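# Carry tube rack through self-closing doors to desk

## Task

Move the tube rack from the counter, through the self-closing doors, and set it on the desk. At the end the rack must stand upright, each tube must be seated all the way down in a hole, and both doors must be closed. The rack or a tube touching the floor means failure. Any number of robots may take part. Afterwards the grippers must release the rack and the robots must back off. A robot that falls over or is left leaning means failure.

## Robot and tools

Robots: r1, r2, r3, three identical Hello Robot Stretch 3 units. Each has a two-wheel differential base (0.33 m long, 0.34 m wide, passive omni wheel at the rear), a mast with a lift, and a telescoping arm that reaches out to the robot's RIGHT side, ending in a wrist (yaw, pitch, roll) and a two-finger gripper. The base cannot strafe, so moving the gripper forward or back means driving the base. Turns pivot about the point midway between the drive wheels, 0.05 m behind the front edge. With the arm in and the wrist folded, a spin sweeps a 0.28 m radius; an unfolded level wrist reaches past that. A loose object may occasionally get a brief shove from outside.

Frames: each robot's base frame has its origin on the floor between the drive wheels, x forward, y left, z up. hand_pose is reported in it, located where the closed fingertips meet. Odometry is that base frame as it stood when the scene began. Every robot reports in its own frames, so relative positions between robots can only be judged from images, lidar_m, wrist_depth_mm and head_depth_mm.

execute_actions(actions, cameras): actions is a list holding one action object or nothing (empty list = just report state and images). The action is keyed by "r1", "r2", "r3"; each entry may contain "base", "joints", "contact_limits". All listed motions start at once. base holds exactly one command, an offset relative to where the base last reported itself: {"translate_m": d}, metres, -1 to 1, positive forward; or {"rotate_rad": d}, radians, -3.2 to 3.2, positive = counter-clockwise seen from above. joints holds absolute targets by name: lift_m 0 to 1.1 (arm height on mast); arm_m 0 to 0.52 (extension); wrist_yaw_rad -1.345 to 4.42 (0 along the arm, positive toward the front, 3.0 folded over the base); wrist_pitch_rad -1.57 to 0.451 (0 level, negative tips fingers down); wrist_roll_rad -2.911 to 2.911 (0 fingers side by side, level); gripper_m -0.089 to 0.179 (larger = wider; real fingertip gap is less than the value, about 0.007 less near closed and 0.025 less fully open, zero below 0.007); head_pan_rad -3.953 to 1.73 (0 forward, positive left, -1.57 looks along the arm); head_tilt_rad -1.53 to 0.419 (negative down). contact_limits: {"arm_m": n}, n a motor_effort percentage 1 to 100 at which the arm motion halts with contact_stop; smaller is softer, too small halts immediately; it also caps holding force until the next action. cameras: list of names such as r2_wrist_camera, or "all"; omitted/null means all, [] means none. Bad keys or out-of-range numbers reject the whole call. A motion lasts at most 15 s. Anything omitted may keep pushing toward an earlier target without it being reported. If a result reports a stop, the remaining calls of that reply are skipped.

wait(seconds): 0 to 10 s, commands nothing, returns state and images. zoom_image(camera, region): enlarges [x0, y0, x1, y1] pixels (at most 504x504, origin top-left) of that camera's latest full image. finished_scene(scene): give the current scene number to end it irreversibly; the goal must already hold and keep holding. Replying with no tool call ends everything.

Results: base_status and joint_status tell how each motion of the last accepted action ended: done (base done only means wheels turned as commanded, slip included), off_target (stopped short, may still push), contact_stop, time_out, torque_fault (target dropped; holds where it rests unless slack or switched off). on_its_own covers uncommanded parts; its "held at" is the target, not the position. lidar_m: 12 distances in metres from the base origin, 30-degree sectors, 1st ahead then counter-clockwise (4th left, 7th back, 10th right), '-' none; scan plane 0.17 m above floor, range 0.15 to 12 m, blind to clear objects, sees other robots, partly hidden by own mast and by the arm when the lift is low. wrist_depth_mm (45 to 1000) and head_depth_mm (280 to 4000, image is sideways) are 7x7 grids of median depth. motor_effort is percent of maximum, positive toward higher joint values, bracket = peak; readings carry fixed and random error. Positive wheel effort pushes forward. base_odometry counts wheel rotation; heading -3.142 to 3.142, left positive; turned_by_wheels and turned_by_imu give turning since the previous result; base_tilt in degrees, forward and right positive, with a fixed bias up to about 4 degrees.

Cameras: head_camera and nav_camera move with head pan/tilt; wrist_camera rides on the gripper; names are prefixed by robot. Calibration lines give K, distortion and T_world_to_cam (base frame of that robot into camera frame); treat them as approximate, especially for the wrist.

Speed: full base speed (0.30 m/s, 1.9 rad/s) only with lift_m under 0.30, arm_m under 0.03 and wrist_yaw_rad over 2.54; otherwise 0.10 m/s and 0.63 rad/s.

Gripping: close to a value below the object's width (lower squeezes harder); open at least 0.02 above the contact value to release. Neither reading nor status confirms a grasp. Over-squeezing triggers a stall guard that softens the grip.

Cautions: two robots pressing hard together fails the run; once bases touch, even millimetres more is too much. Robots do not synchronise and travel can differ by up to 2.5 cm per metre, which strains a shared load and can tip a robot. Arm and lift stop and go slack on firm contact; a slack lift may sink under load or keep pressing. Base, wrist and head never stop on contact; a wrist pushing hard for seconds shuts off for 10 s. Fold or unfold the wrist only with lift_m 0.32 to 0.95, wrist_pitch_rad -0.4, roll near 0; once folded the lift may go to 0.25. With yaw below -0.4 keep pitch at -0.5 or lower. Pushing on something rigid with the gripper above about 0.45 m, or driving while holding something fixed, can tip the robot; snags while reversing are worst. If tilted, reverse in small steps, free the gripper, lower lift to about 0.2. Avoid drops, slams and hard impacts. Thinking time lets the scene run while the last command holds.

Each tool is called after "Request:" as name(argument=value, ...) on one line, values as JSON.

## Session

Request:
execute_actions(actions=[])

Scene clock: 0.00 s.
r1.base_odometry: x=+0.000 y=+0.000 heading=+0.000 (m, m, rad; r1's odometry frame)
r1.turned_by_wheels: +0.000 (rad since the last result)
r1.turned_by_imu: +0.000 (rad since the last result)
r1.base_tilt: forward=+1.0 right=+1.4 (deg)
r1.lidar_m: 1.78 2.79 2.42 2.12 1.28 1.13 1.14 0.79 0.70 0.70 0.83 1.52
r1.head_depth_mm: 1731 2575 3304 3305 3282 3132 2086 / 1715 2567 3432 3444 3411 3043 2089 / 1726 2596 3559 3521 3525 2927 1979 / 1737 2583 3667 3676 3663 2732 1828 / 1734 2258 3837 3841 3749 2920 1979 / 1734 2572 - - - 3107 2074 / 1734 2568 3622 3676 3621 3095 2068
r1.base_status: not commanded
r1.joint_positions: lift_m=+0.585 arm_m=+0.002 wrist_yaw_rad=+3.037 wrist_pitch_rad=-0.362 wrist_roll_rad=-0.007 gripper_m=+0.037 head_pan_rad=+0.005 head_tilt_rad=-0.024
r1.joint_status: not commanded
r1.motor_effort: left_wheel=-1 right_wheel=+0 lift_m=+40 arm_m=+0 wrist_yaw_rad=+1 wrist_pitch_rad=+7 wrist_roll_rad=+1 gripper_m=+0 head_pan_rad=-1 head_tilt_rad=+2 (%)
r1.hand_pose: x=+0.0029 y=+0.0829 z=+0.6102 quat_wxyz=(+0.163, +0.699, +0.092, +0.691) (m; r1's base frame)
r1.wrist_depth_mm: - - - - - - - / - - - - - - - / - - - - - - - / - - - - - - - / - - - - - - - / 894 885 - 894 943 912 887 / 768 761 - 757 766 771 769
r2.base_odometry: x=+0.000 y=+0.000 heading=+0.000 (m, m, rad; r2's odometry frame)
r2.turned_by_wheels: +0.000 (rad since the last result)
r2.turned_by_imu: +0.000 (rad since the last result)
r2.base_tilt: forward=-1.6 right=+3.2 (deg)
r2.lidar_m: 2.47 2.44 1.68 1.35 1.35 0.86 0.69 0.69 0.75 1.15 2.80 3.03
r2.head_depth_mm: 2099 2829 2881 2903 2952 2923 2104 / 2102 2707 2767 2780 2814 2812 2087 / 2093 2613 2643 2678 2676 2694 2087 / 2095 2504 2541 2558 2601 2611 2082 / 2111 2409 2458 2467 2484 2507 2078 / 2121 2323 2372 2379 2391 2436 2077 / 2115 2245 2275 2311 2323 2333 2076
r2.base_status: not commanded
r2.joint_positions: lift_m=+0.351 arm_m=+0.003 wrist_yaw_rad=+3.130 wrist_pitch_rad=-0.359 wrist_roll_rad=-0.007 gripper_m=+0.037 head_pan_rad=-0.009 head_tilt_rad=+0.000
r2.joint_status: not commanded
r2.motor_effort: left_wheel=-1 right_wheel=+0 lift_m=+43 arm_m=-1 wrist_yaw_rad=-1 wrist_pitch_rad=+5 wrist_roll_rad=+0 gripper_m=+0 head_pan_rad=+0 head_tilt_rad=+2 (%)
r2.hand_pose: x=-0.0185 y=+0.0836 z=+0.3774 quat_wxyz=(+0.130, +0.694, +0.123, +0.697) (m; r2's base frame)
r2.wrist_depth_mm: - - - - - - - / - - - - - - - / - - - - - - - / 850 879 - 929 973 955 - / 683 707 725 748 769 776 781 / 580 588 - 597 645 638 653 / 502 518 - 547 534 552 555
r3.base_odometry: x=+0.000 y=+0.000 heading=+0.000 (m, m, rad; r3's odometry frame)
r3.turned_by_wheels: +0.000 (rad since the last result)
r3.turned_by_imu: +0.000 (rad since the last result)
r3.base_tilt: forward=+0.1 right=+0.0 (deg)
r3.lidar_m: 1.45 1.26 1.25 1.46 1.44 1.88 1.79 1.88 1.88 2.25 2.87 1.78
r3.head_depth_mm: 1965 2658 2698 2683 2621 2620 2246 / 1972 2322 2295 2289 2291 2232 2140 / 1922 2022 2012 2004 1980 1975 1956 / 1779 1802 1777 1773 1760 1763 1739 / 1615 1613 1603 1588 1591 1576 1581 / 1470 1462 1465 1449 1436 1433 1429 / 1346 1340 1336 1325 1325 1317 1311
r3.base_status: not commanded
r3.joint_positions: lift_m=+0.506 arm_m=-0.003 wrist_yaw_rad=+3.040 wrist_pitch_rad=-0.313 wrist_roll_rad=+0.000 gripper_m=+0.037 head_pan_rad=-0.018 head_tilt_rad=-0.022
r3.joint_status: not commanded
r3.motor_effort: left_wheel=+0 right_wheel=+0 lift_m=+32 arm_m=-2 wrist_yaw_rad=+0 wrist_pitch_rad=+9 wrist_roll_rad=+1 gripper_m=+0 head_pan_rad=+0 head_tilt_rad=+2 (%)
r3.hand_pose: x=+0.0028 y=+0.0927 z=+0.5425 quat_wxyz=(+0.146, +0.703, +0.075, +0.692) (m; r3's base frame)
r3.wrist_depth_mm: - - - - - - 933 / - - - - - - 985 / - - - - - - - / - - - - - - - / - - - - - - - / 865 890 - 879 942 878 889 / 725 720 743 733 751 750 740
pictures: r1_head_camera (sideways: a quarter turn clockwise sets it upright), r1_nav_camera (sideways: a quarter turn counterclockwise sets it upright), r1_wrist_camera, r2_head_camera (sideways: a quarter turn clockwise sets it upright), r2_nav_camera (sideways: a quarter turn counterclockwise sets it upright), r2_wrist_camera, r3_head_camera (sideways: a quarter turn clockwise sets it upright), r3_nav_camera (sideways: a quarter turn counterclockwise sets it upright), r3_wrist_camera
Images, in order (width x height): r1_head_camera 896x504, r1_nav_camera 672x504, r1_wrist_camera 644x364, r2_head_camera 896x504, r2_nav_camera 672x504, r2_wrist_camera 644x364, r3_head_camera 896x504, r3_nav_camera 672x504, r3_wrist_camera 644x364.

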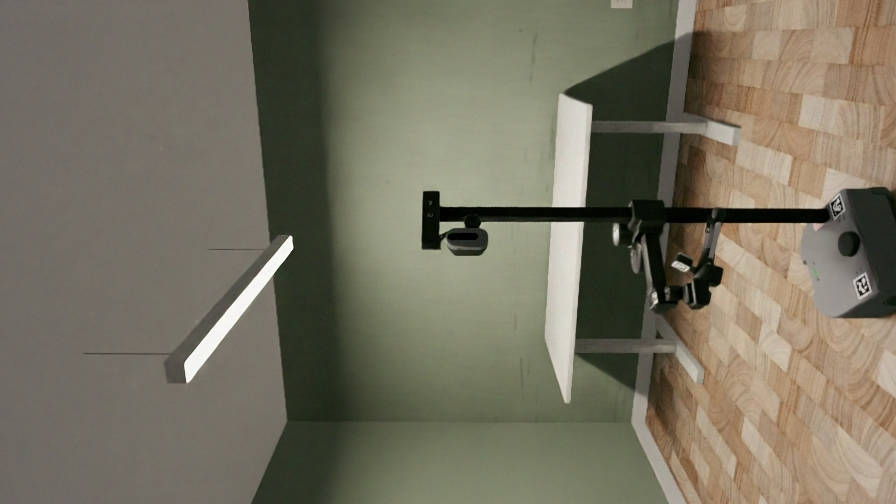

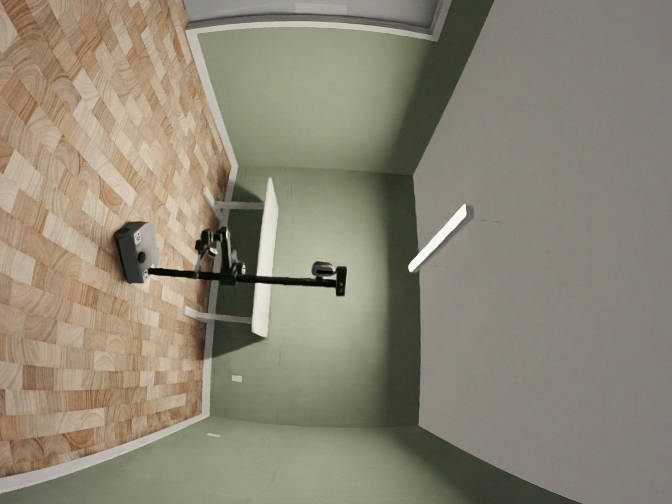

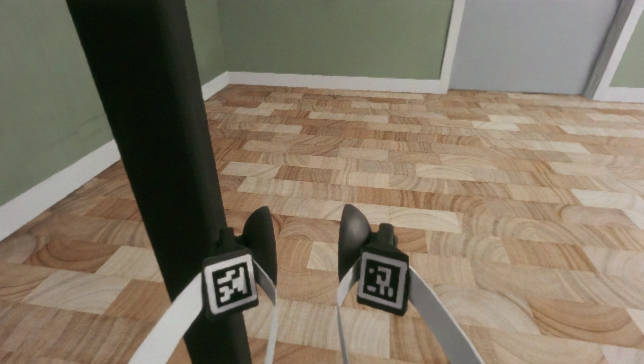

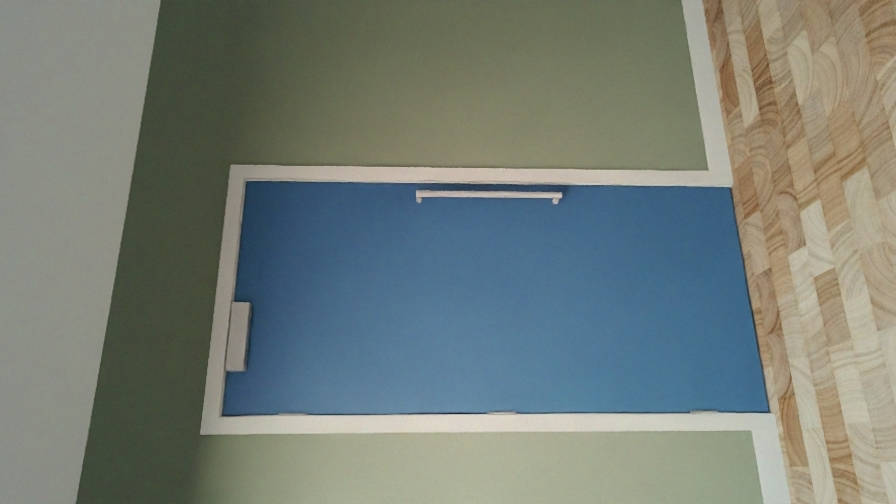

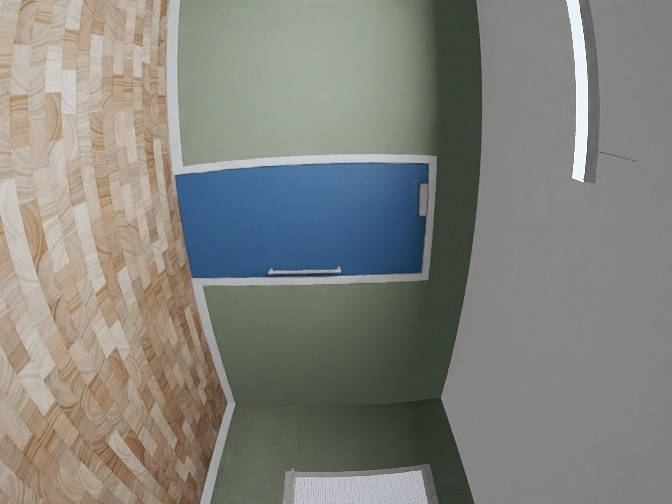

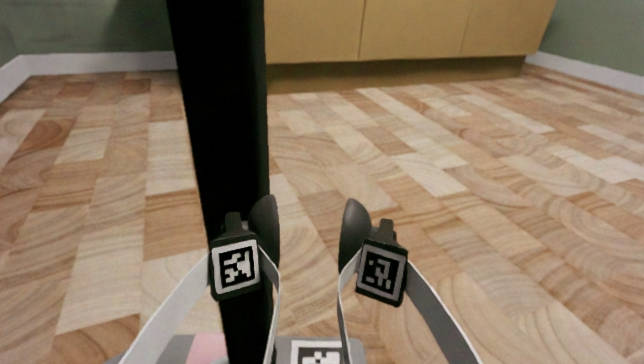

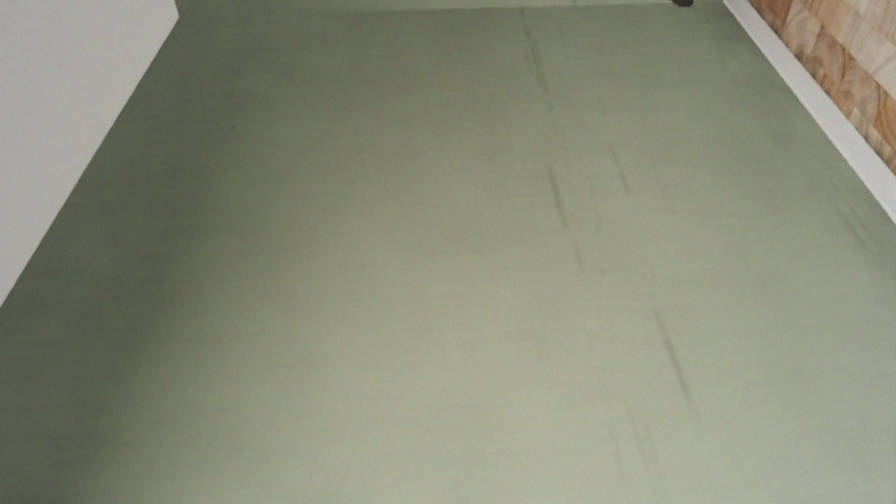

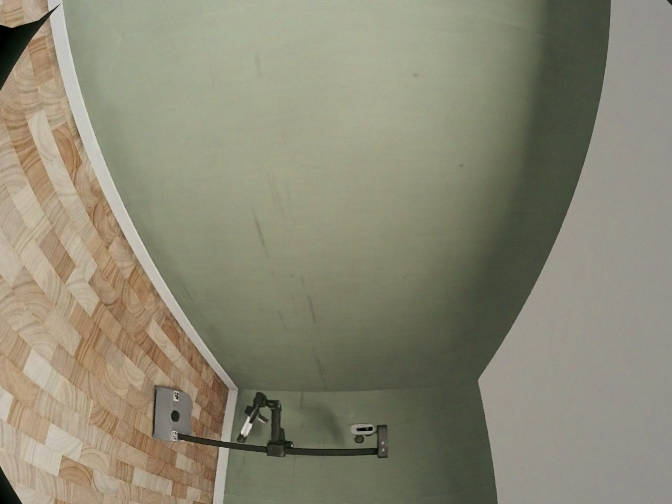

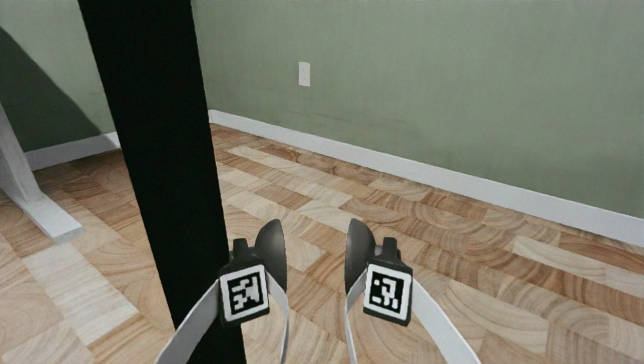

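Request:
execute_actions(actions=[{"r1":{"joints":{"head_pan_rad":1.4,"head_tilt_rad":-0.3,"lift_m":0.27}},"r2":{"joints":{"head_pan_rad":1.5,"head_tilt_rad":-0.3}},"r3":{"joints":{"head_pan_rad":-2.6,"head_tilt_rad":-0.3,"lift_m":0.27}}}], cameras=["r1_head_camera","r1_nav_camera","r2_head_camera","r2_nav_camera","r3_nav_camera"])

Scene clock: 4.30 s.
r1.base_odometry: x=+0.000 y=+0.000 heading=+0.000 (m, m, rad; r1's odometry frame)
r1.turned_by_wheels: +0.000 (rad since the last result)
r1.turned_by_imu: -0.001 (rad since the last result)
r1.base_tilt: forward=+1.0 right=+1.2 (deg)
r1.lidar_m: 1.78 2.80 2.43 2.13 1.28 1.13 1.13 0.79 0.70 0.70 0.84 1.53
r1.head_depth_mm: 2008 2128 2246 2385 2496 1919 1477 / 2048 2143 2260 2383 2479 1939 1479 / 2072 2159 2294 2416 2541 1930 1484 / 2110 2211 2328 2448 2586 1937 1483 / 2143 2270 2377 2508 2613 1939 1483 / 2172 2293 2410 2570 2658 1938 1487 / 2164 2221 2282 2286 2345 1942 1486
r1.base_status: not commanded
r1.joint_positions: lift_m=+0.270 arm_m=+0.002 wrist_yaw_rad=+3.037 wrist_pitch_rad=-0.363 wrist_roll_rad=-0.007 gripper_m=+0.037 head_pan_rad=+1.393 head_tilt_rad=-0.296
r1.joint_status: all done
r1.motor_effort: left_wheel=+0(1) right_wheel=+0(0) lift_m=+35(35) arm_m=+0(0) wrist_yaw_rad=+1(1) wrist_pitch_rad=+7(7) wrist_roll_rad=+1(1) gripper_m=+1(1) head_pan_rad=+5(48) head_tilt_rad=-2(26) (%)
r1.hand_pose: x=+0.0029 y=+0.0829 z=+0.2954 quat_wxyz=(+0.164, +0.699, +0.092, +0.691) (m; r1's base frame)
r1.wrist_depth_mm: - - - - - - - / - - - - - - - / - - - - - - - / 761 758 764 764 765 753 754 / 606 610 - 608 611 595 605 / 509 505 - 526 518 508 510 / 447 - - - 442 442 441
r2.base_odometry: x=+0.000 y=+0.000 heading=+0.000 (m, m, rad; r2's odometry frame)
r2.turned_by_wheels: +0.000 (rad since the last result)
r2.turned_by_imu: +0.000 (rad since the last result)
r2.base_tilt: forward=-1.6 right=+3.3 (deg)
r2.lidar_m: 2.47 2.44 1.68 1.35 1.35 0.86 0.69 0.68 0.75 1.15 2.80 3.04
r2.head_depth_mm: 2102 2263 2322 1804 1971 1841 1467 / 2007 2134 2209 1695 1851 1850 1470 / 1922 2038 2132 1610 1735 1813 1467 / 1833 1944 2028 1522 1639 1754 1476 / 1762 1864 1951 1455 1550 1671 1474 / 1695 1785 1884 1396 1471 1586 1471 / 1638 1716 1794 1510 1971 1786 1474
r2.base_status: not commanded
r2.joint_positions: lift_m=+0.351 arm_m=+0.003 wrist_yaw_rad=+3.130 wrist_pitch_rad=-0.359 wrist_roll_rad=-0.007 gripper_m=+0.037 head_pan_rad=+1.493 head_tilt_rad=-0.296
r2.joint_status: all done
r2.motor_effort: left_wheel=-1(0) right_wheel=-1(1) lift_m=+43(44) arm_m=-1(1) wrist_yaw_rad=+0(1) wrist_pitch_rad=+4(5) wrist_roll_rad=+0(0) gripper_m=+0(1) head_pan_rad=+2(32) head_tilt_rad=-3(24) (%)
r2.hand_pose: x=-0.0185 y=+0.0836 z=+0.3774 quat_wxyz=(+0.130, +0.694, +0.123, +0.697) (m; r2's base frame)
r2.wrist_depth_mm: - - - - - - - / - - - - - - - / - - - - - - - / 859 858 - 940 938 987 - / 694 701 721 737 771 762 793 / 574 595 - 608 644 643 656 / 503 502 - 546 530 542 562
r3.base_odometry: x=+0.000 y=+0.000 heading=+0.000 (m, m, rad; r3's odometry frame)
r3.turned_by_wheels: +0.000 (rad since the last result)
r3.turned_by_imu: +0.001 (rad since the last result)
r3.base_tilt: forward=+0.1 right=+0.0 (deg)
r3.lidar_m: 1.45 1.25 1.25 1.45 1.43 1.88 1.78 1.88 1.88 2.26 2.86 1.78
r3.head_depth_mm: 1834 1905 2032 2144 2259 2013 1559 / 1773 1866 1963 2068 2213 2002 1576 / 1728 1812 1909 2015 2117 2023 1574 / 1697 1763 1845 1943 2062 2020 1578 / 1653 1735 1816 1898 2006 2014 1589 / 1611 1683 1768 1854 1934 1988 1593 / 1570 1652 1719 1804 1885 1961 1587
r3.base_status: not commanded
r3.joint_positions: lift_m=+0.270 arm_m=-0.003 wrist_yaw_rad=+3.040 wrist_pitch_rad=-0.315 wrist_roll_rad=+0.000 gripper_m=+0.037 head_pan_rad=-2.593 head_tilt_rad=-0.296
r3.joint_status: all done
r3.motor_effort: left_wheel=+0(0) right_wheel=+0(1) lift_m=+27(24) arm_m=-1(0) wrist_yaw_rad=-1(0) wrist_pitch_rad=+10(9) wrist_roll_rad=+0(0) gripper_m=+0(0) head_pan_rad=-4(49) head_tilt_rad=-2(29) (%)
r3.hand_pose: x=+0.0027 y=+0.0926 z=+0.3067 quat_wxyz=(+0.146, +0.703, +0.075, +0.692) (m; r3's base frame)
r3.wrist_depth_mm: - - - - - - 935 / - - - - - - 964 / - - - - - - - / 899 931 926 933 947 933 930 / 691 698 731 728 693 688 717 / 549 564 - 563 581 564 567 / 464 486 - 495 468 470 468
pictures: r1_head_camera (sideways: a quarter turn clockwise sets it upright), r1_nav_camera (sideways: a quarter turn counterclockwise sets it upright), r2_head_camera (sideways: a quarter turn clockwise sets it upright), r2_nav_camera (sideways: a quarter turn counterclockwise sets it upright), r3_nav_camera (sideways: a quarter turn counterclockwise sets it upright)
camera_calibration (this result's frames):
r1_head_camera: T_world_to_cam=[[-0.0476278, -0.274789, -0.960324, 1.27053], [-0.990112, 0.139989, 0.0090485, 0.00351564], [0.131948, 0.951259, -0.278739, 0.317983], [0, 0, 0, 1]] pos_world=[0.0220362, 0.0461513, 1.30872]
r1_nav_camera: T_world_to_cam=[[-0.0177843, 0.253769, 0.967101, -1.21949], [0.992423, -0.113129, 0.0479352, -0.0149191], [0.121572, 0.960626, -0.249834, 0.278427], [0, 0, 0, 1]] pos_world=[-0.0407305, 0.040316, 1.24964]
r2_head_camera: T_world_to_cam=[[-0.00902, -0.327605, -0.944772, 1.24809], [-0.998274, 0.0577742, -0.0105028, 0.0208702], [0.0580242, 0.943047, -0.327561, 0.380099], [0, 0, 0, 1]] pos_world=[0.0100371, 0.0492249, 1.30389]
r2_nav_camera: T_world_to_cam=[[0.0494477, 0.264146, 0.963214, -1.21424], [0.994069, -0.106544, -0.0218138, 0.0758392], [0.0968623, 0.95858, -0.267848, 0.30586], [0, 0, 0, 1]] pos_world=[-0.0449744, 0.035625, 1.25315]
r3_nav_camera: T_world_to_cam=[[-0.314713, -0.145548, 0.937961, -1.1701], [-0.547457, 0.835083, -0.0541041, 0.126516], [-0.775401, -0.530521, -0.342492, 0.403228], [0, 0, 0, 1]] pos_world=[0.01368, -0.0620361, 1.24246]
Images, in order (width x height): r1_head_camera 896x504, r1_nav_camera 672x504, r2_head_camera 896x504, r2_nav_camera 672x504, r3_nav_camera 672x504.

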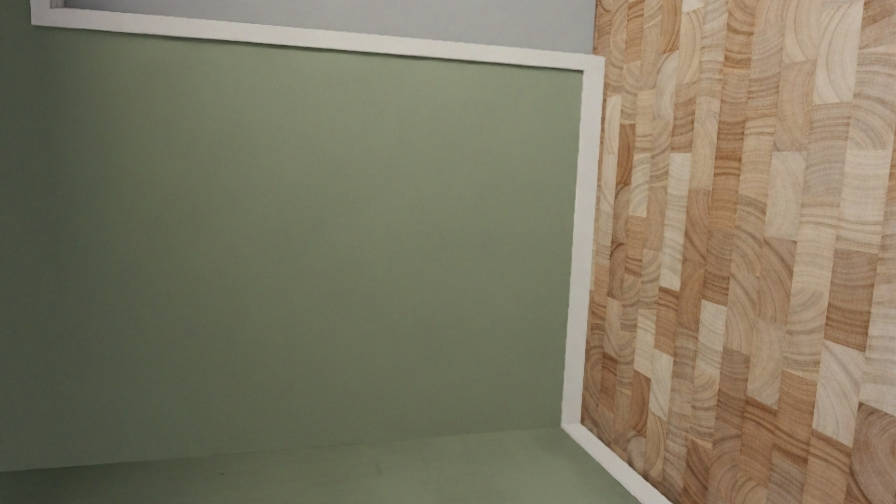

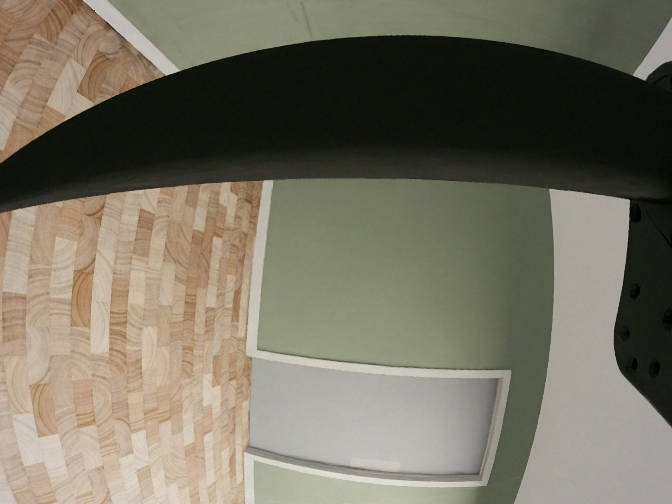

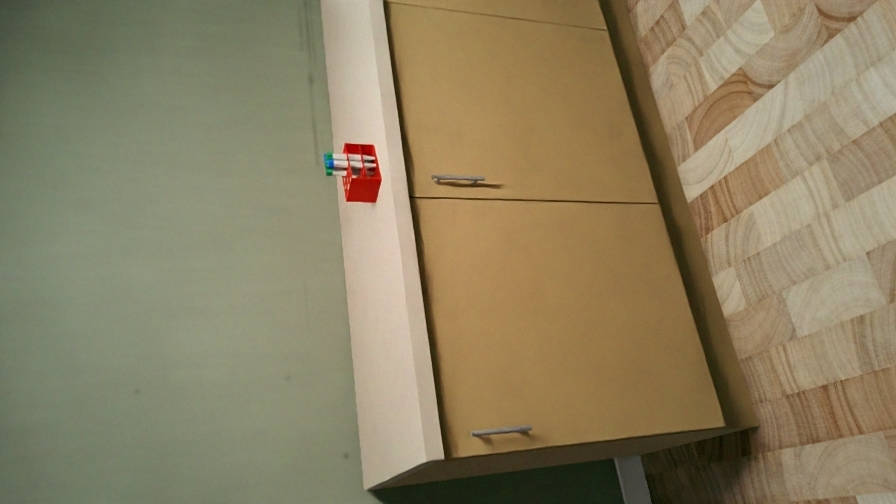

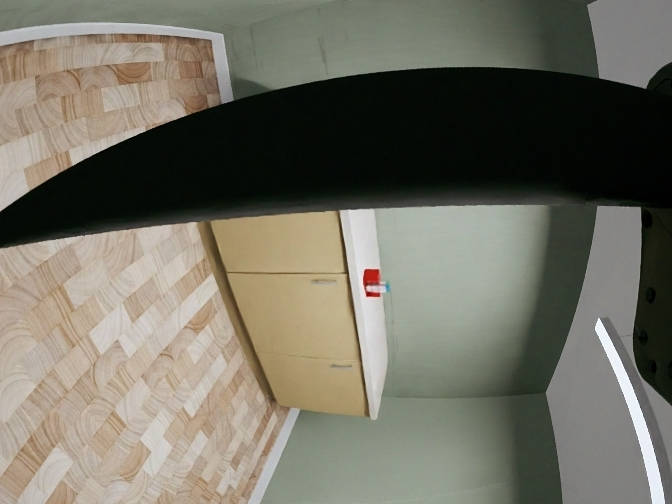

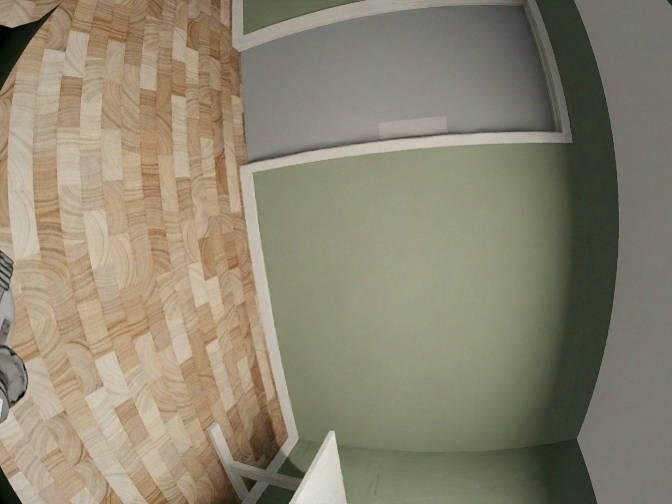

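Request:
execute_actions(actions=[{"r1":{"base":{"rotate_rad":0.70},"joints":{"head_pan_rad":0,"head_tilt_rad":-0.5}},"r2":{"base":{"rotate_rad":1.15},"joints":{"lift_m":0.28,"head_pan_rad":-1.57,"head_tilt_rad":-0.5}},"r3":{"joints":{"head_pan_rad":0,"head_tilt_rad":-0.5}}}], cameras=[])

Request:
execute_actions(actions=[{"r1":{"base":{"translate_m":1}},"r2":{"base":{"translate_m":0.9}}}], cameras=[])

Request:
execute_actions(actions=[{"r1":{"base":{"translate_m":0.82}},"r2":{"base":{"translate_m":0.48}},"r3":{"base":{"rotate_rad":-2.2}}}], cameras=[])

Request:
execute_actions(actions=[{"r1":{"base":{"rotate_rad":0.6}},"r2":{"base":{"rotate_rad":2.38},"joints":{"lift_m":0.9}}}], cameras=["r1_head_camera","r1_nav_camera","r2_head_camera","r3_nav_camera"])

Scene clock: 9.70 s.
r1.base_odometry: x=+0.000 y=+0.000 heading=+0.700 (m, m, rad; r1's odometry frame)
r1.turned_by_wheels: +0.700 (rad since the last result)
r1.turned_by_imu: +0.696 (rad since the last result)
r1.base_tilt: forward=+0.9 right=+1.3 (deg)
r1.lidar_m: 2.64 2.43 1.69 1.19 1.14 1.05 0.74 0.70 0.72 0.96 2.32 1.78
r1.head_depth_mm: 2861 3178 3577 2818 2004 1561 1271 / 2672 2942 3245 2806 2001 1566 1273 / 2487 2728 2972 2867 2006 1565 1268 / 2356 2549 2782 2838 2015 1562 1276 / 2303 2458 2682 2787 2021 1565 1274 / 2168 2334 2532 2682 2027 1563 1268 / 2048 2203 2332 2486 2024 1575 1272
r1.base_status: done
r1.joint_positions: lift_m=+0.270 arm_m=+0.002 wrist_yaw_rad=+3.037 wrist_pitch_rad=-0.363 wrist_roll_rad=-0.007 gripper_m=+0.037 head_pan_rad=+0.007 head_tilt_rad=-0.494
r1.joint_status: all done
r1.motor_effort: left_wheel=-3(9) right_wheel=+1(7) lift_m=+35(35) arm_m=+0(0) wrist_yaw_rad=+0(1) wrist_pitch_rad=+7(7) wrist_roll_rad=+0(0) gripper_m=+0(0) head_pan_rad=-3(45) head_tilt_rad=-3(23) (%)
r1.hand_pose: x=+0.0029 y=+0.0829 z=+0.2954 quat_wxyz=(+0.164, +0.699, +0.092, +0.691) (m; r1's base frame)
r1.wrist_depth_mm: 839 - - - - - - / 869 - - - - - - / 887 - - - - - - / 759 749 753 763 750 745 745 / 604 604 - 601 611 608 608 / 504 508 - 525 521 514 509 / 450 - - - 432 439 435
r2.base_odometry: x=+0.000 y=+0.000 heading=+1.150 (m, m, rad; r2's odometry frame)
r2.turned_by_wheels: +1.150 (rad since the last result)
r2.turned_by_imu: +1.160 (rad since the last result)
r2.base_tilt: forward=-1.6 right=+3.2 (deg)
r2.lidar_m: 1.57 1.35 1.42 0.80 0.69 0.68 0.79 1.34 2.80 2.86 2.45 2.45
r2.head_depth_mm: 2695 2895 3100 2484 1876 1516 1273 / 2942 3180 3330 2497 1876 1513 1272 / 3116 3397 3560 2489 1876 1522 1275 / 2865 3126 3324 2512 1893 1522 1278 / 2631 2838 3079 2494 1890 1524 1279 / 2437 2612 2826 2491 1891 1521 1279 / 2271 2412 2625 2514 1896 1520 1288
r2.base_status: done
r2.joint_positions: lift_m=+0.280 arm_m=+0.003 wrist_yaw_rad=+3.130 wrist_pitch_rad=-0.361 wrist_roll_rad=-0.007 gripper_m=+0.037 head_pan_rad=-1.563 head_tilt_rad=-0.494
r2.joint_status: all done
r2.motor_effort: left_wheel=-3(8) right_wheel=+3(10) lift_m=+39(39) arm_m=-1(1) wrist_yaw_rad=+0(1) wrist_pitch_rad=+5(5) wrist_roll_rad=+0(0) gripper_m=+0(0) head_pan_rad=-2(35) head_tilt_rad=-4(20) (%)
r2.hand_pose: x=-0.0186 y=+0.0834 z=+0.3059 quat_wxyz=(+0.131, +0.694, +0.123, +0.697) (m; r2's base frame)
r2.wrist_depth_mm: 533 612 - 991 - - - / 546 668 - - - - - / 586 711 - - - - - / 606 707 - 795 810 856 867 / 584 592 614 614 655 661 675 / 490 515 - 545 533 547 548 / 436 - - - 462 467 473
r3.base_odometry: x=+0.000 y=+0.000 heading=+0.000 (m, m, rad; r3's odometry frame)
r3.turned_by_wheels: +0.000 (rad since the last result)
r3.turned_by_imu: +0.001 (rad since the last result)
r3.base_tilt: forward=+0.2 right=+0.0 (deg)
r3.lidar_m: 1.45 1.26 1.25 1.45 1.44 1.88 1.78 1.88 1.88 2.25 2.86 1.78
r3.head_depth_mm: 2175 2422 2717 2633 1924 1602 1333 / 1906 2108 2327 2498 2031 1610 1328 / 1719 1859 2030 2239 2040 1619 1339 / 1545 1664 1804 1986 2021 1624 1340 / 1406 1511 1622 1760 1853 1628 1337 / 1293 1369 1469 1572 1711 1626 1337 / 1191 1258 1340 1431 1527 1571 1345
r3.base_status: not commanded
r3.joint_positions: lift_m=+0.270 arm_m=-0.003 wrist_yaw_rad=+3.040 wrist_pitch_rad=-0.315 wrist_roll_rad=+0.000 gripper_m=+0.037 head_pan_rad=-0.007 head_tilt_rad=-0.494
r3.joint_status: all done
r3.motor_effort: left_wheel=-1(0) right_wheel=-1(0) lift_m=+27(27) arm_m=-2(2) wrist_yaw_rad=+0(0) wrist_pitch_rad=+10(9) wrist_roll_rad=+0(0) gripper_m=+0(0) head_pan_rad=+4(53) head_tilt_rad=-4(25) (%)
r3.hand_pose: x=+0.0027 y=+0.0926 z=+0.3067 quat_wxyz=(+0.146, +0.703, +0.075, +0.692) (m; r3's base frame)
r3.wrist_depth_mm: - - - - - - 947 / - - - - - - - / - - - - - - - / 906 896 914 921 900 940 931 / 703 692 717 724 697 696 703 / 554 560 - 560 588 569 571 / 459 487 - 495 472 469 474
pictures: none
No camera images: the call's "cameras" was empty. Leave "cameras" out to get every camera's image.

Scene clock: 14.63 s.
r1.base_odometry: x=+0.765 y=+0.644 heading=+0.700 (m, m, rad; r1's odometry frame)
r1.turned_by_wheels: +0.000 (rad since the last result)
r1.turned_by_imu: -0.005 (rad since the last result)
r1.base_tilt: forward=+1.0 right=+1.3 (deg)
r1.lidar_m: 1.77 1.59 1.64 1.76 1.68 1.71 1.62 1.54 1.58 2.07 1.19 2.40
r1.head_depth_mm: 1903 2099 2341 2559 2009 1552 1271 / 1761 1934 2137 2391 2020 1563 1270 / 1650 1796 1983 2199 1999 1564 1265 / 1540 1685 1833 2019 2016 1567 1268 / 1511 1636 1791 1957 2019 1560 1273 / 1446 1555 1687 1835 1932 1567 1276 / 1374 1470 1579 1711 1841 1565 1276
r1.base_status: done
r1.joint_positions: lift_m=+0.270 arm_m=+0.002 wrist_yaw_rad=+3.037 wrist_pitch_rad=-0.363 wrist_roll_rad=-0.007 gripper_m=+0.037 head_pan_rad=+0.007 head_tilt_rad=-0.495
r1.joint_status: not commanded
r1.motor_effort: left_wheel=-3(4) right_wheel=+1(7) lift_m=+35(35) arm_m=+0(0) wrist_yaw_rad=+0(1) wrist_pitch_rad=+7(7) wrist_roll_rad=+1(0) gripper_m=+1(1) head_pan_rad=-3(3) head_tilt_rad=-3(3) (%)
r1.hand_pose: x=+0.0029 y=+0.0828 z=+0.2954 quat_wxyz=(+0.164, +0.699, +0.092, +0.691) (m; r1's base frame)
r1.wrist_depth_mm: - - - - - - - / - - - - - - - / - - - - - - - / 757 753 770 761 754 765 755 / 609 604 - 610 602 613 617 / 507 509 - 530 524 506 515 / 451 - - - 441 436 433
r2.base_odometry: x=+0.368 y=+0.821 heading=+1.150 (m, m, rad; r2's odometry frame)
r2.turned_by_wheels: +0.000 (rad since the last result)
r2.turned_by_imu: +0.004 (rad since the last result)
r2.base_tilt: forward=-1.6 right=+3.3 (deg)
r2.lidar_m: 0.84 0.72 0.72 0.83 1.33 1.33 1.52 2.61 3.40 2.11 1.80 1.80
r2.head_depth_mm: 2816 3228 3395 2462 1881 1511 1272 / 2524 2812 3135 2461 1888 1518 1271 / 2291 2527 2831 2491 1884 1516 1272 / 2081 2275 2520 2511 1890 1525 1276 / 1920 2090 2288 2387 1886 1519 1277 / 1792 1919 2091 2240 1890 1522 1285 / 1664 1780 1904 2072 1898 1527 1285
r2.base_status: done
r2.joint_positions: lift_m=+0.280 arm_m=+0.003 wrist_yaw_rad=+3.130 wrist_pitch_rad=-0.361 wrist_roll_rad=-0.007 gripper_m=+0.037 head_pan_rad=-1.563 head_tilt_rad=-0.494
r2.joint_status: not commanded
r2.motor_effort: left_wheel=-3(7) right_wheel=+2(11) lift_m=+39(39) arm_m=-1(1) wrist_yaw_rad=+0(0) wrist_pitch_rad=+5(5) wrist_roll_rad=+0(0) gripper_m=+1(2) head_pan_rad=-2(3) head_tilt_rad=-4(3) (%)
r2.hand_pose: x=-0.0186 y=+0.0834 z=+0.3059 quat_wxyz=(+0.131, +0.694, +0.123, +0.697) (m; r2's base frame)
r2.wrist_depth_mm: - - - - 783 661 566 / - - - - 844 688 584 / 947 970 - - 954 755 611 / 739 740 - 788 815 787 706 / 586 598 612 623 649 655 684 / 483 523 - 549 537 541 557 / 436 - - - 458 468 468
r3.base_odometry: x=+0.000 y=+0.000 heading=+0.000 (m, m, rad; r3's odometry frame)
r3.turned_by_wheels: +0.000 (rad since the last result)
r3.turned_by_imu: +0.001 (rad since the last result)
r3.base_tilt: forward=+0.2 right=+0.0 (deg)
r3.lidar_m: 1.45 1.26 1.25 1.46 1.44 1.87 1.79 1.88 1.88 2.25 1.19 2.52
r3.head_depth_mm: 2172 2423 2732 2756 2047 1607 1330 / 1916 2111 2328 2532 2049 1623 1335 / 1706 1854 2059 2230 2039 1618 1341 / 1538 1659 1807 1971 2022 1628 1334 / 1406 1503 1611 1764 1867 1614 1337 / 1291 1376 1468 1587 1710 1627 1349 / 1193 1261 1349 1424 1540 1572 1337
r3.base_status: not commanded
r3.joint_positions: lift_m=+0.270 arm_m=-0.003 wrist_yaw_rad=+3.040 wrist_pitch_rad=-0.315 wrist_roll_rad=+0.000 gripper_m=+0.037 head_pan_rad=-0.007 head_tilt_rad=-0.494
r3.joint_status: not commanded
r3.motor_effort: left_wheel=+0(0) right_wheel=+0(0) lift_m=+27(28) arm_m=-1(2) wrist_yaw_rad=+0(0) wrist_pitch_rad=+9(9) wrist_roll_rad=+0(0) gripper_m=+0(0) head_pan_rad=+4(4) head_tilt_rad=-4(4) (%)
r3.hand_pose: x=+0.0027 y=+0.0926 z=+0.3067 quat_wxyz=(+0.146, +0.703, +0.075, +0.692) (m; r3's base frame)
r3.wrist_depth_mm: - - - - - - 939 / - - - - - - 976 / - - - - - - - / 887 901 893 915 944 931 929 / 679 696 739 740 706 711 718 / 553 552 - 553 578 563 565 / 465 484 - 501 467 470 475
pictures: none
No camera images: the call's "cameras" was empty. Leave "cameras" out to get every camera's image.

Scene clock: 19.07 s.
r1.base_odometry: x=+1.392 y=+1.172 heading=+0.700 (m, m, rad; r1's odometry frame)
r1.turned_by_wheels: +0.000 (rad since the last result)
r1.turned_by_imu: -0.005 (rad since the last result)
r1.base_tilt: forward=+1.0 right=+1.3 (deg)
r1.lidar_m: 1.00 0.99 1.02 1.23 2.12 2.17 2.34 2.22 1.18 2.44 2.18 1.38
r1.head_depth_mm: 1074 1184 1332 1505 1755 1561 1266 / 998 1099 1208 1370 1555 1556 1267 / 934 1019 1120 1249 1400 1504 1267 / 874 949 1044 1146 1273 1425 1274 / 817 885 969 1073 1204 1363 1272 / 834 902 985 1073 1179 1306 1275 / 803 862 927 1003 1092 1205 1259
r1.base_status: done
r1.joint_positions: lift_m=+0.270 arm_m=+0.002 wrist_yaw_rad=+3.037 wrist_pitch_rad=-0.363 wrist_roll_rad=-0.007 gripper_m=+0.037 head_pan_rad=+0.007 head_tilt_rad=-0.495
r1.joint_status: not commanded
r1.motor_effort: left_wheel=-2(5) right_wheel=+1(6) lift_m=+35(35) arm_m=-1(0) wrist_yaw_rad=+1(1) wrist_pitch_rad=+7(7) wrist_roll_rad=+1(1) gripper_m=+0(0) head_pan_rad=-2(3) head_tilt_rad=-2(3) (%)
r1.hand_pose: x=+0.0029 y=+0.0828 z=+0.2954 quat_wxyz=(+0.164, +0.699, +0.092, +0.691) (m; r1's base frame)
r1.wrist_depth_mm: - - - - - 877 766 / - - - - - 940 795 / - - - - - 937 833 / 738 757 758 768 760 750 760 / 608 608 - 598 613 609 597 / 509 507 - 520 528 509 515 / 447 - - - 432 438 443
r2.base_odometry: x=+0.564 y=+1.259 heading=+1.150 (m, m, rad; r2's odometry frame)
r2.turned_by_wheels: +0.000 (rad since the last result)
r2.turned_by_imu: +0.002 (rad since the last result)
r2.base_tilt: forward=-1.6 right=+3.2 (deg)
r2.lidar_m: 0.45 0.38 0.38 0.44 0.76 1.67 1.92 3.29 2.97 1.70 1.46 0.79
r2.head_depth_mm: 2267 2568 2961 2463 1881 1508 1277 / 2034 2264 2560 2479 1877 1524 1272 / 1844 2030 2262 2389 1881 1519 1274 / 1689 1842 2027 2205 1894 1519 1278 / 1553 1675 1832 2033 1894 1521 1278 / 1437 1542 1677 1828 1899 1523 1276 / 1332 1436 1543 1675 1774 1532 1283
r2.base_status: done
r2.joint_positions: lift_m=+0.280 arm_m=+0.003 wrist_yaw_rad=+3.130 wrist_pitch_rad=-0.361 wrist_roll_rad=-0.007 gripper_m=+0.037 head_pan_rad=-1.563 head_tilt_rad=-0.494
r2.joint_status: not commanded
r2.motor_effort: left_wheel=-3(8) right_wheel=+3(13) lift_m=+39(39) arm_m=-1(1) wrist_yaw_rad=+0(1) wrist_pitch_rad=+5(5) wrist_roll_rad=+0(0) gripper_m=+0(0) head_pan_rad=-3(3) head_tilt_rad=-3(3) (%)
r2.hand_pose: x=-0.0186 y=+0.0834 z=+0.3059 quat_wxyz=(+0.131, +0.694, +0.123, +0.697) (m; r2's base frame)
r2.wrist_depth_mm: - - - 551 441 369 315 / - - - 607 468 387 328 / 944 959 - 673 495 407 346 / 725 748 - 736 598 429 359 / 575 602 591 625 623 514 375 / 498 506 - 538 537 527 454 / 435 - - - 454 466 461
r3.base_odometry: x=+0.000 y=+0.000 heading=-2.200 (m, m, rad; r3's odometry frame)
r3.turned_by_wheels: -2.200 (rad since the last result)
r3.turned_by_imu: -2.167 (rad since the last result)
r3.base_tilt: forward=+0.1 right=+0.0 (deg)
r3.lidar_m: 1.88 1.19 2.89 2.86 1.55 1.26 1.25 1.38 1.44 1.44 1.78 1.89
r3.head_depth_mm: 1533 1657 1801 1966 2022 1599 1327 / 1557 1672 1817 1997 2049 1613 1330 / 1575 1708 1834 2019 2039 1622 1335 / 1589 1725 1877 2062 2054 1614 1335 / 1677 1821 1977 2185 2044 1613 1339 / 1703 1844 2001 2200 2052 1617 1335 / 1732 1871 2036 2259 2061 1617 1337
r3.base_status: done
r3.joint_positions: lift_m=+0.270 arm_m=-0.002 wrist_yaw_rad=+3.040 wrist_pitch_rad=-0.315 wrist_roll_rad=+0.000 gripper_m=+0.037 head_pan_rad=-0.007 head_tilt_rad=-0.495
r3.joint_status: not commanded
r3.motor_effort: left_wheel=+2(10) right_wheel=-3(9) lift_m=+27(27) arm_m=-1(2) wrist_yaw_rad=+0(0) wrist_pitch_rad=+9(9) wrist_roll_rad=+0(0) gripper_m=+0(0) head_pan_rad=+4(3) head_tilt_rad=-3(4) (%)
r3.hand_pose: x=+0.0027 y=+0.0925 z=+0.3067 quat_wxyz=(+0.146, +0.703, +0.075, +0.692) (m; r3's base frame)
r3.wrist_depth_mm: - - - - - - - / - - - - - - - / - - - - - - 945 / 902 922 916 944 925 925 854 / 685 692 729 728 705 705 698 / 558 556 - 555 579 569 559 / 462 483 - 503 468 472 478
pictures: none
No camera images: the call's "cameras" was empty. Leave "cameras" out to get every camera's image.

Scene clock: 25.53 s.
r1.base_odometry: x=+1.392 y=+1.172 heading=+1.300 (m, m, rad; r1's odometry frame)
r1.turned_by_wheels: +0.600 (rad since the last result)
r1.turned_by_imu: +0.596 (rad since the last result)
r1.base_tilt: forward=+0.9 right=+1.3 (deg)
r1.lidar_m: 0.99 1.03 1.32 2.12 2.21 2.30 2.22 1.18 2.45 2.18 1.28 0.99
r1.head_depth_mm: 788 857 937 1038 1136 1244 1267 / 793 861 943 1039 1161 1318 1267 / 795 866 947 1043 1162 1318 1270 / 798 868 952 1052 1175 1327 1274 / 802 873 953 1056 1183 1337 1272 / 805 880 961 1064 1187 1343 1272 / 809 878 965 1066 1175 1304 1271
r1.base_status: done
r1.joint_positions: lift_m=+0.270 arm_m=+0.002 wrist_yaw_rad=+3.037 wrist_pitch_rad=-0.363 wrist_roll_rad=-0.007 gripper_m=+0.037 head_pan_rad=+0.007 head_tilt_rad=-0.495
r1.joint_status: not commanded
r1.motor_effort: left_wheel=-3(8) right_wheel=+1(6) lift_m=+35(35) arm_m=+0(0) wrist_yaw_rad=+1(0) wrist_pitch_rad=+7(7) wrist_roll_rad=+0(0) gripper_m=+1(0) head_pan_rad=-2(4) head_tilt_rad=-3(3) (%)
r1.hand_pose: x=+0.0029 y=+0.0828 z=+0.2954 quat_wxyz=(+0.164, +0.699, +0.092, +0.691) (m; r1's base frame)
r1.wrist_depth_mm: - - - - - - 943 / - - - - - - - / - - - - - - 939 / 761 764 747 762 759 759 748 / 602 595 - 605 603 606 602 / 510 512 - 520 525 502 507 / 450 - - - 440 432 438
r2.base_odometry: x=+0.564 y=+1.259 heading=-2.754 (m, m, rad; r2's odometry frame)
r2.turned_by_wheels: +2.380 (rad since the last result)
r2.turned_by_imu: +2.404 (rad since the last result)
r2.base_tilt: forward=-1.6 right=+3.2 (deg)
r2.lidar_m: 1.67 1.74 2.41 3.72 2.04 1.51 1.46 0.54 0.40 0.38 0.40 0.55
r2.head_depth_mm: 802 873 951 739 562 480 - / 805 882 959 742 563 494 570 / 810 890 964 745 564 495 577 / 815 894 965 745 565 497 - / 819 898 969 550 546 497 - / 826 906 974 748 530 499 631 / 831 912 979 752 568 502 637
r2.base_status: done
r2.joint_positions: lift_m=+0.900 arm_m=+0.003 wrist_yaw_rad=+3.130 wrist_pitch_rad=-0.361 wrist_roll_rad=-0.007 gripper_m=+0.037 head_pan_rad=-1.563 head_tilt_rad=-0.495
r2.joint_status: all done
r2.motor_effort: left_wheel=-3(9) right_wheel=+3(11) lift_m=+48(51) arm_m=-1(1) wrist_yaw_rad=+0(1) wrist_pitch_rad=+5(5) wrist_roll_rad=+0(0) gripper_m=+1(1) head_pan_rad=-2(3) head_tilt_rad=-3(3) (%)
r2.hand_pose: x=-0.0186 y=+0.0833 z=+0.9256 quat_wxyz=(+0.131, +0.694, +0.123, +0.697) (m; r2's base frame)
r2.wrist_depth_mm: - - - - - - - / - - - - - - - / - - - - - - - / - - - - - - - / - - - - - - - / - - - - - - - / - - - - - - -
r3.base_odometry: x=+0.000 y=+0.000 heading=-2.200 (m, m, rad; r3's odometry frame)
r3.turned_by_wheels: +0.000 (rad since the last result)
r3.turned_by_imu: +0.002 (rad since the last result)
r3.base_tilt: forward=+0.1 right=+0.1 (deg)
r3.lidar_m: 1.88 1.19 2.88 2.86 1.54 1.26 1.25 1.38 1.44 1.44 1.79 1.89
r3.head_depth_mm: 1534 1649 1796 1967 2033 1615 1322 / 1558 1684 1811 1969 2039 1616 1338 / 1562 1688 1851 2035 2024 1613 1329 / 1579 1714 1867 2058 2041 1621 1333 / 1681 1810 1957 2184 2050 1630 1334 / 1698 1844 2017 2201 2055 1616 1336 / 1718 1865 2027 2249 2045 1584 1305
r3.base_status: not commanded
r3.joint_positions: lift_m=+0.270 arm_m=-0.002 wrist_yaw_rad=+3.040 wrist_pitch_rad=-0.315 wrist_roll_rad=+0.000 gripper_m=+0.037 head_pan_rad=-0.007 head_tilt_rad=-0.495
r3.joint_status: not commanded
r3.motor_effort: left_wheel=+1(2) right_wheel=-3(4) lift_m=+27(27) arm_m=-1(1) wrist_yaw_rad=+0(0) wrist_pitch_rad=+10(9) wrist_roll_rad=+0(1) gripper_m=+0(0) head_pan_rad=+4(4) head_tilt_rad=-4(4) (%)
r3.hand_pose: x=+0.0027 y=+0.0925 z=+0.3067 quat_wxyz=(+0.146, +0.703, +0.075, +0.692) (m; r3's base frame)
r3.wrist_depth_mm: - - - - - - - / - - - - - - - / - - - - - - 961 / 900 891 914 916 931 942 809 / 687 699 743 727 692 701 700 / 552 555 - 559 590 562 563 / 467 472 - 500 469 467 474
pictures: r1_head_camera (sideways: a quarter turn clockwise sets it upright), r1_nav_camera (sideways: a quarter turn counterclockwise sets it upright), r2_head_camera (sideways: a quarter turn clockwise sets it upright), r3_nav_camera (sideways: a quarter turn counterclockwise sets it upright)
camera_calibration (this result's frames):
r1_head_camera: T_world_to_cam=[[-0.463138, -0.00499783, -0.886272, 1.17642], [-0.0419355, 0.998988, 0.0162808, -0.0116806], [0.885293, 0.0447065, -0.462879, 0.553021], [0, 0, 0, 1]] pos_world=[0.0547682, -0.00717538, 1.2988]
r1_nav_camera: T_world_to_cam=[[0.432425, 0.0654432, 0.899292, -1.13371], [0.0794942, -0.996246, 0.0342739, 0.00844592], [0.898159, 0.0566677, -0.436004, 0.515973], [0, 0, 0, 1]] pos_world=[0.0261478, 0.0533689, 1.24421]
r2_head_camera: T_world_to_cam=[[-0.0204187, 0.507086, -0.861653, 1.13972], [0.999544, 0.0295246, -0.00631102, 0.00322412], [0.0222397, -0.861389, -0.507458, 0.614415], [0, 0, 0, 1]] pos_world=[0.0063845, -0.0487795, 1.29385]
r3_nav_camera: T_world_to_cam=[[0.522222, -0.0436247, 0.851693, -1.06266], [0.0132403, -0.998156, -0.0592451, 0.129775], [0.852707, 0.0422158, -0.520681, 0.625168], [0, 0, 0, 1]] pos_world=[0.0201435, 0.0567849, 1.23826]
Images, in order (width x height): r1_head_camera 896x504, r1_nav_camera 672x504, r2_head_camera 896x504, r3_nav_camera 672x504.

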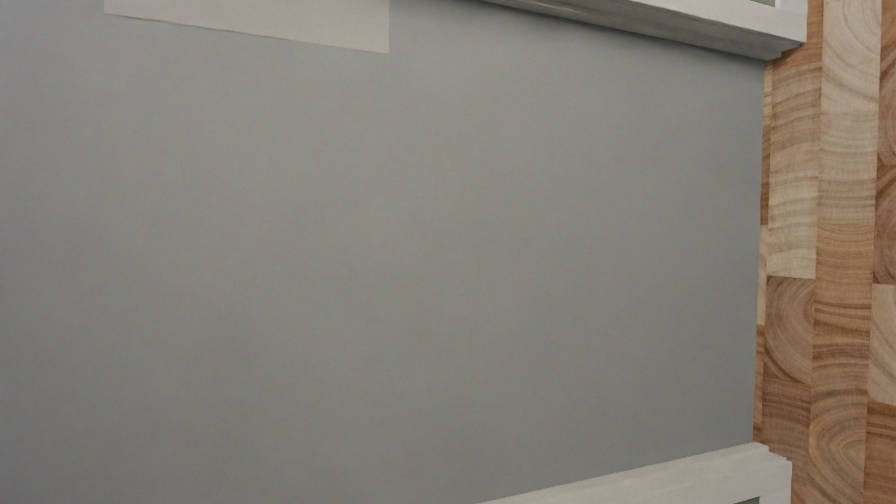

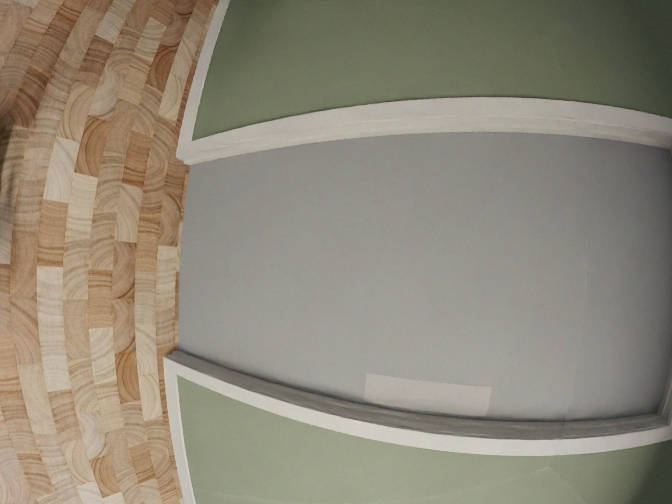

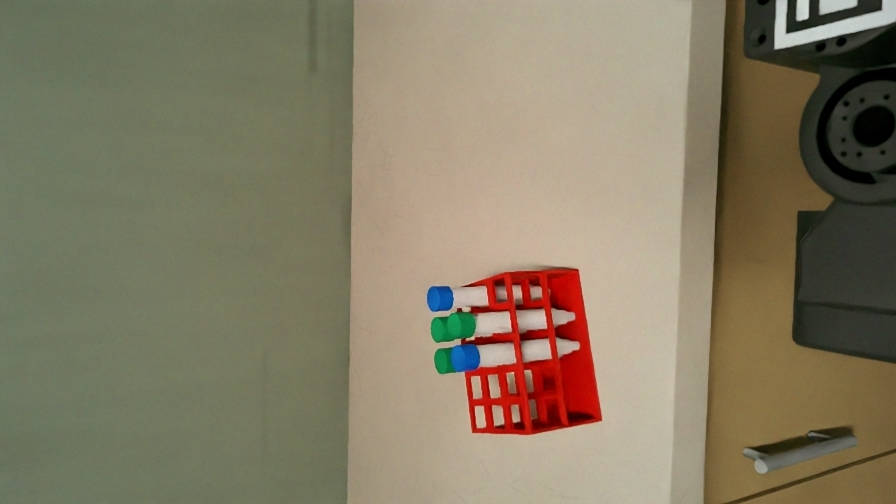

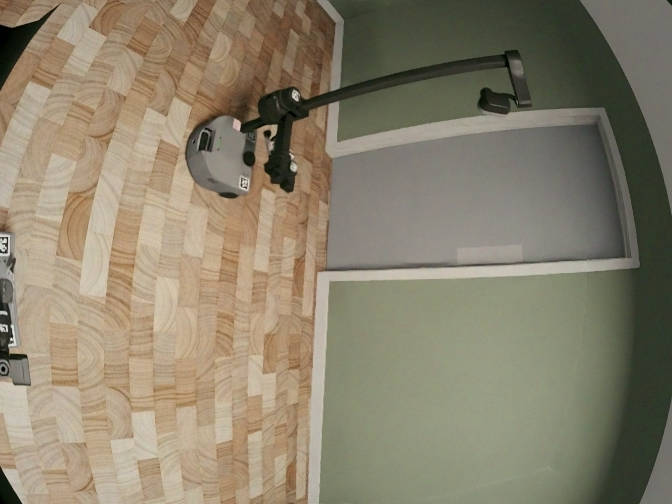

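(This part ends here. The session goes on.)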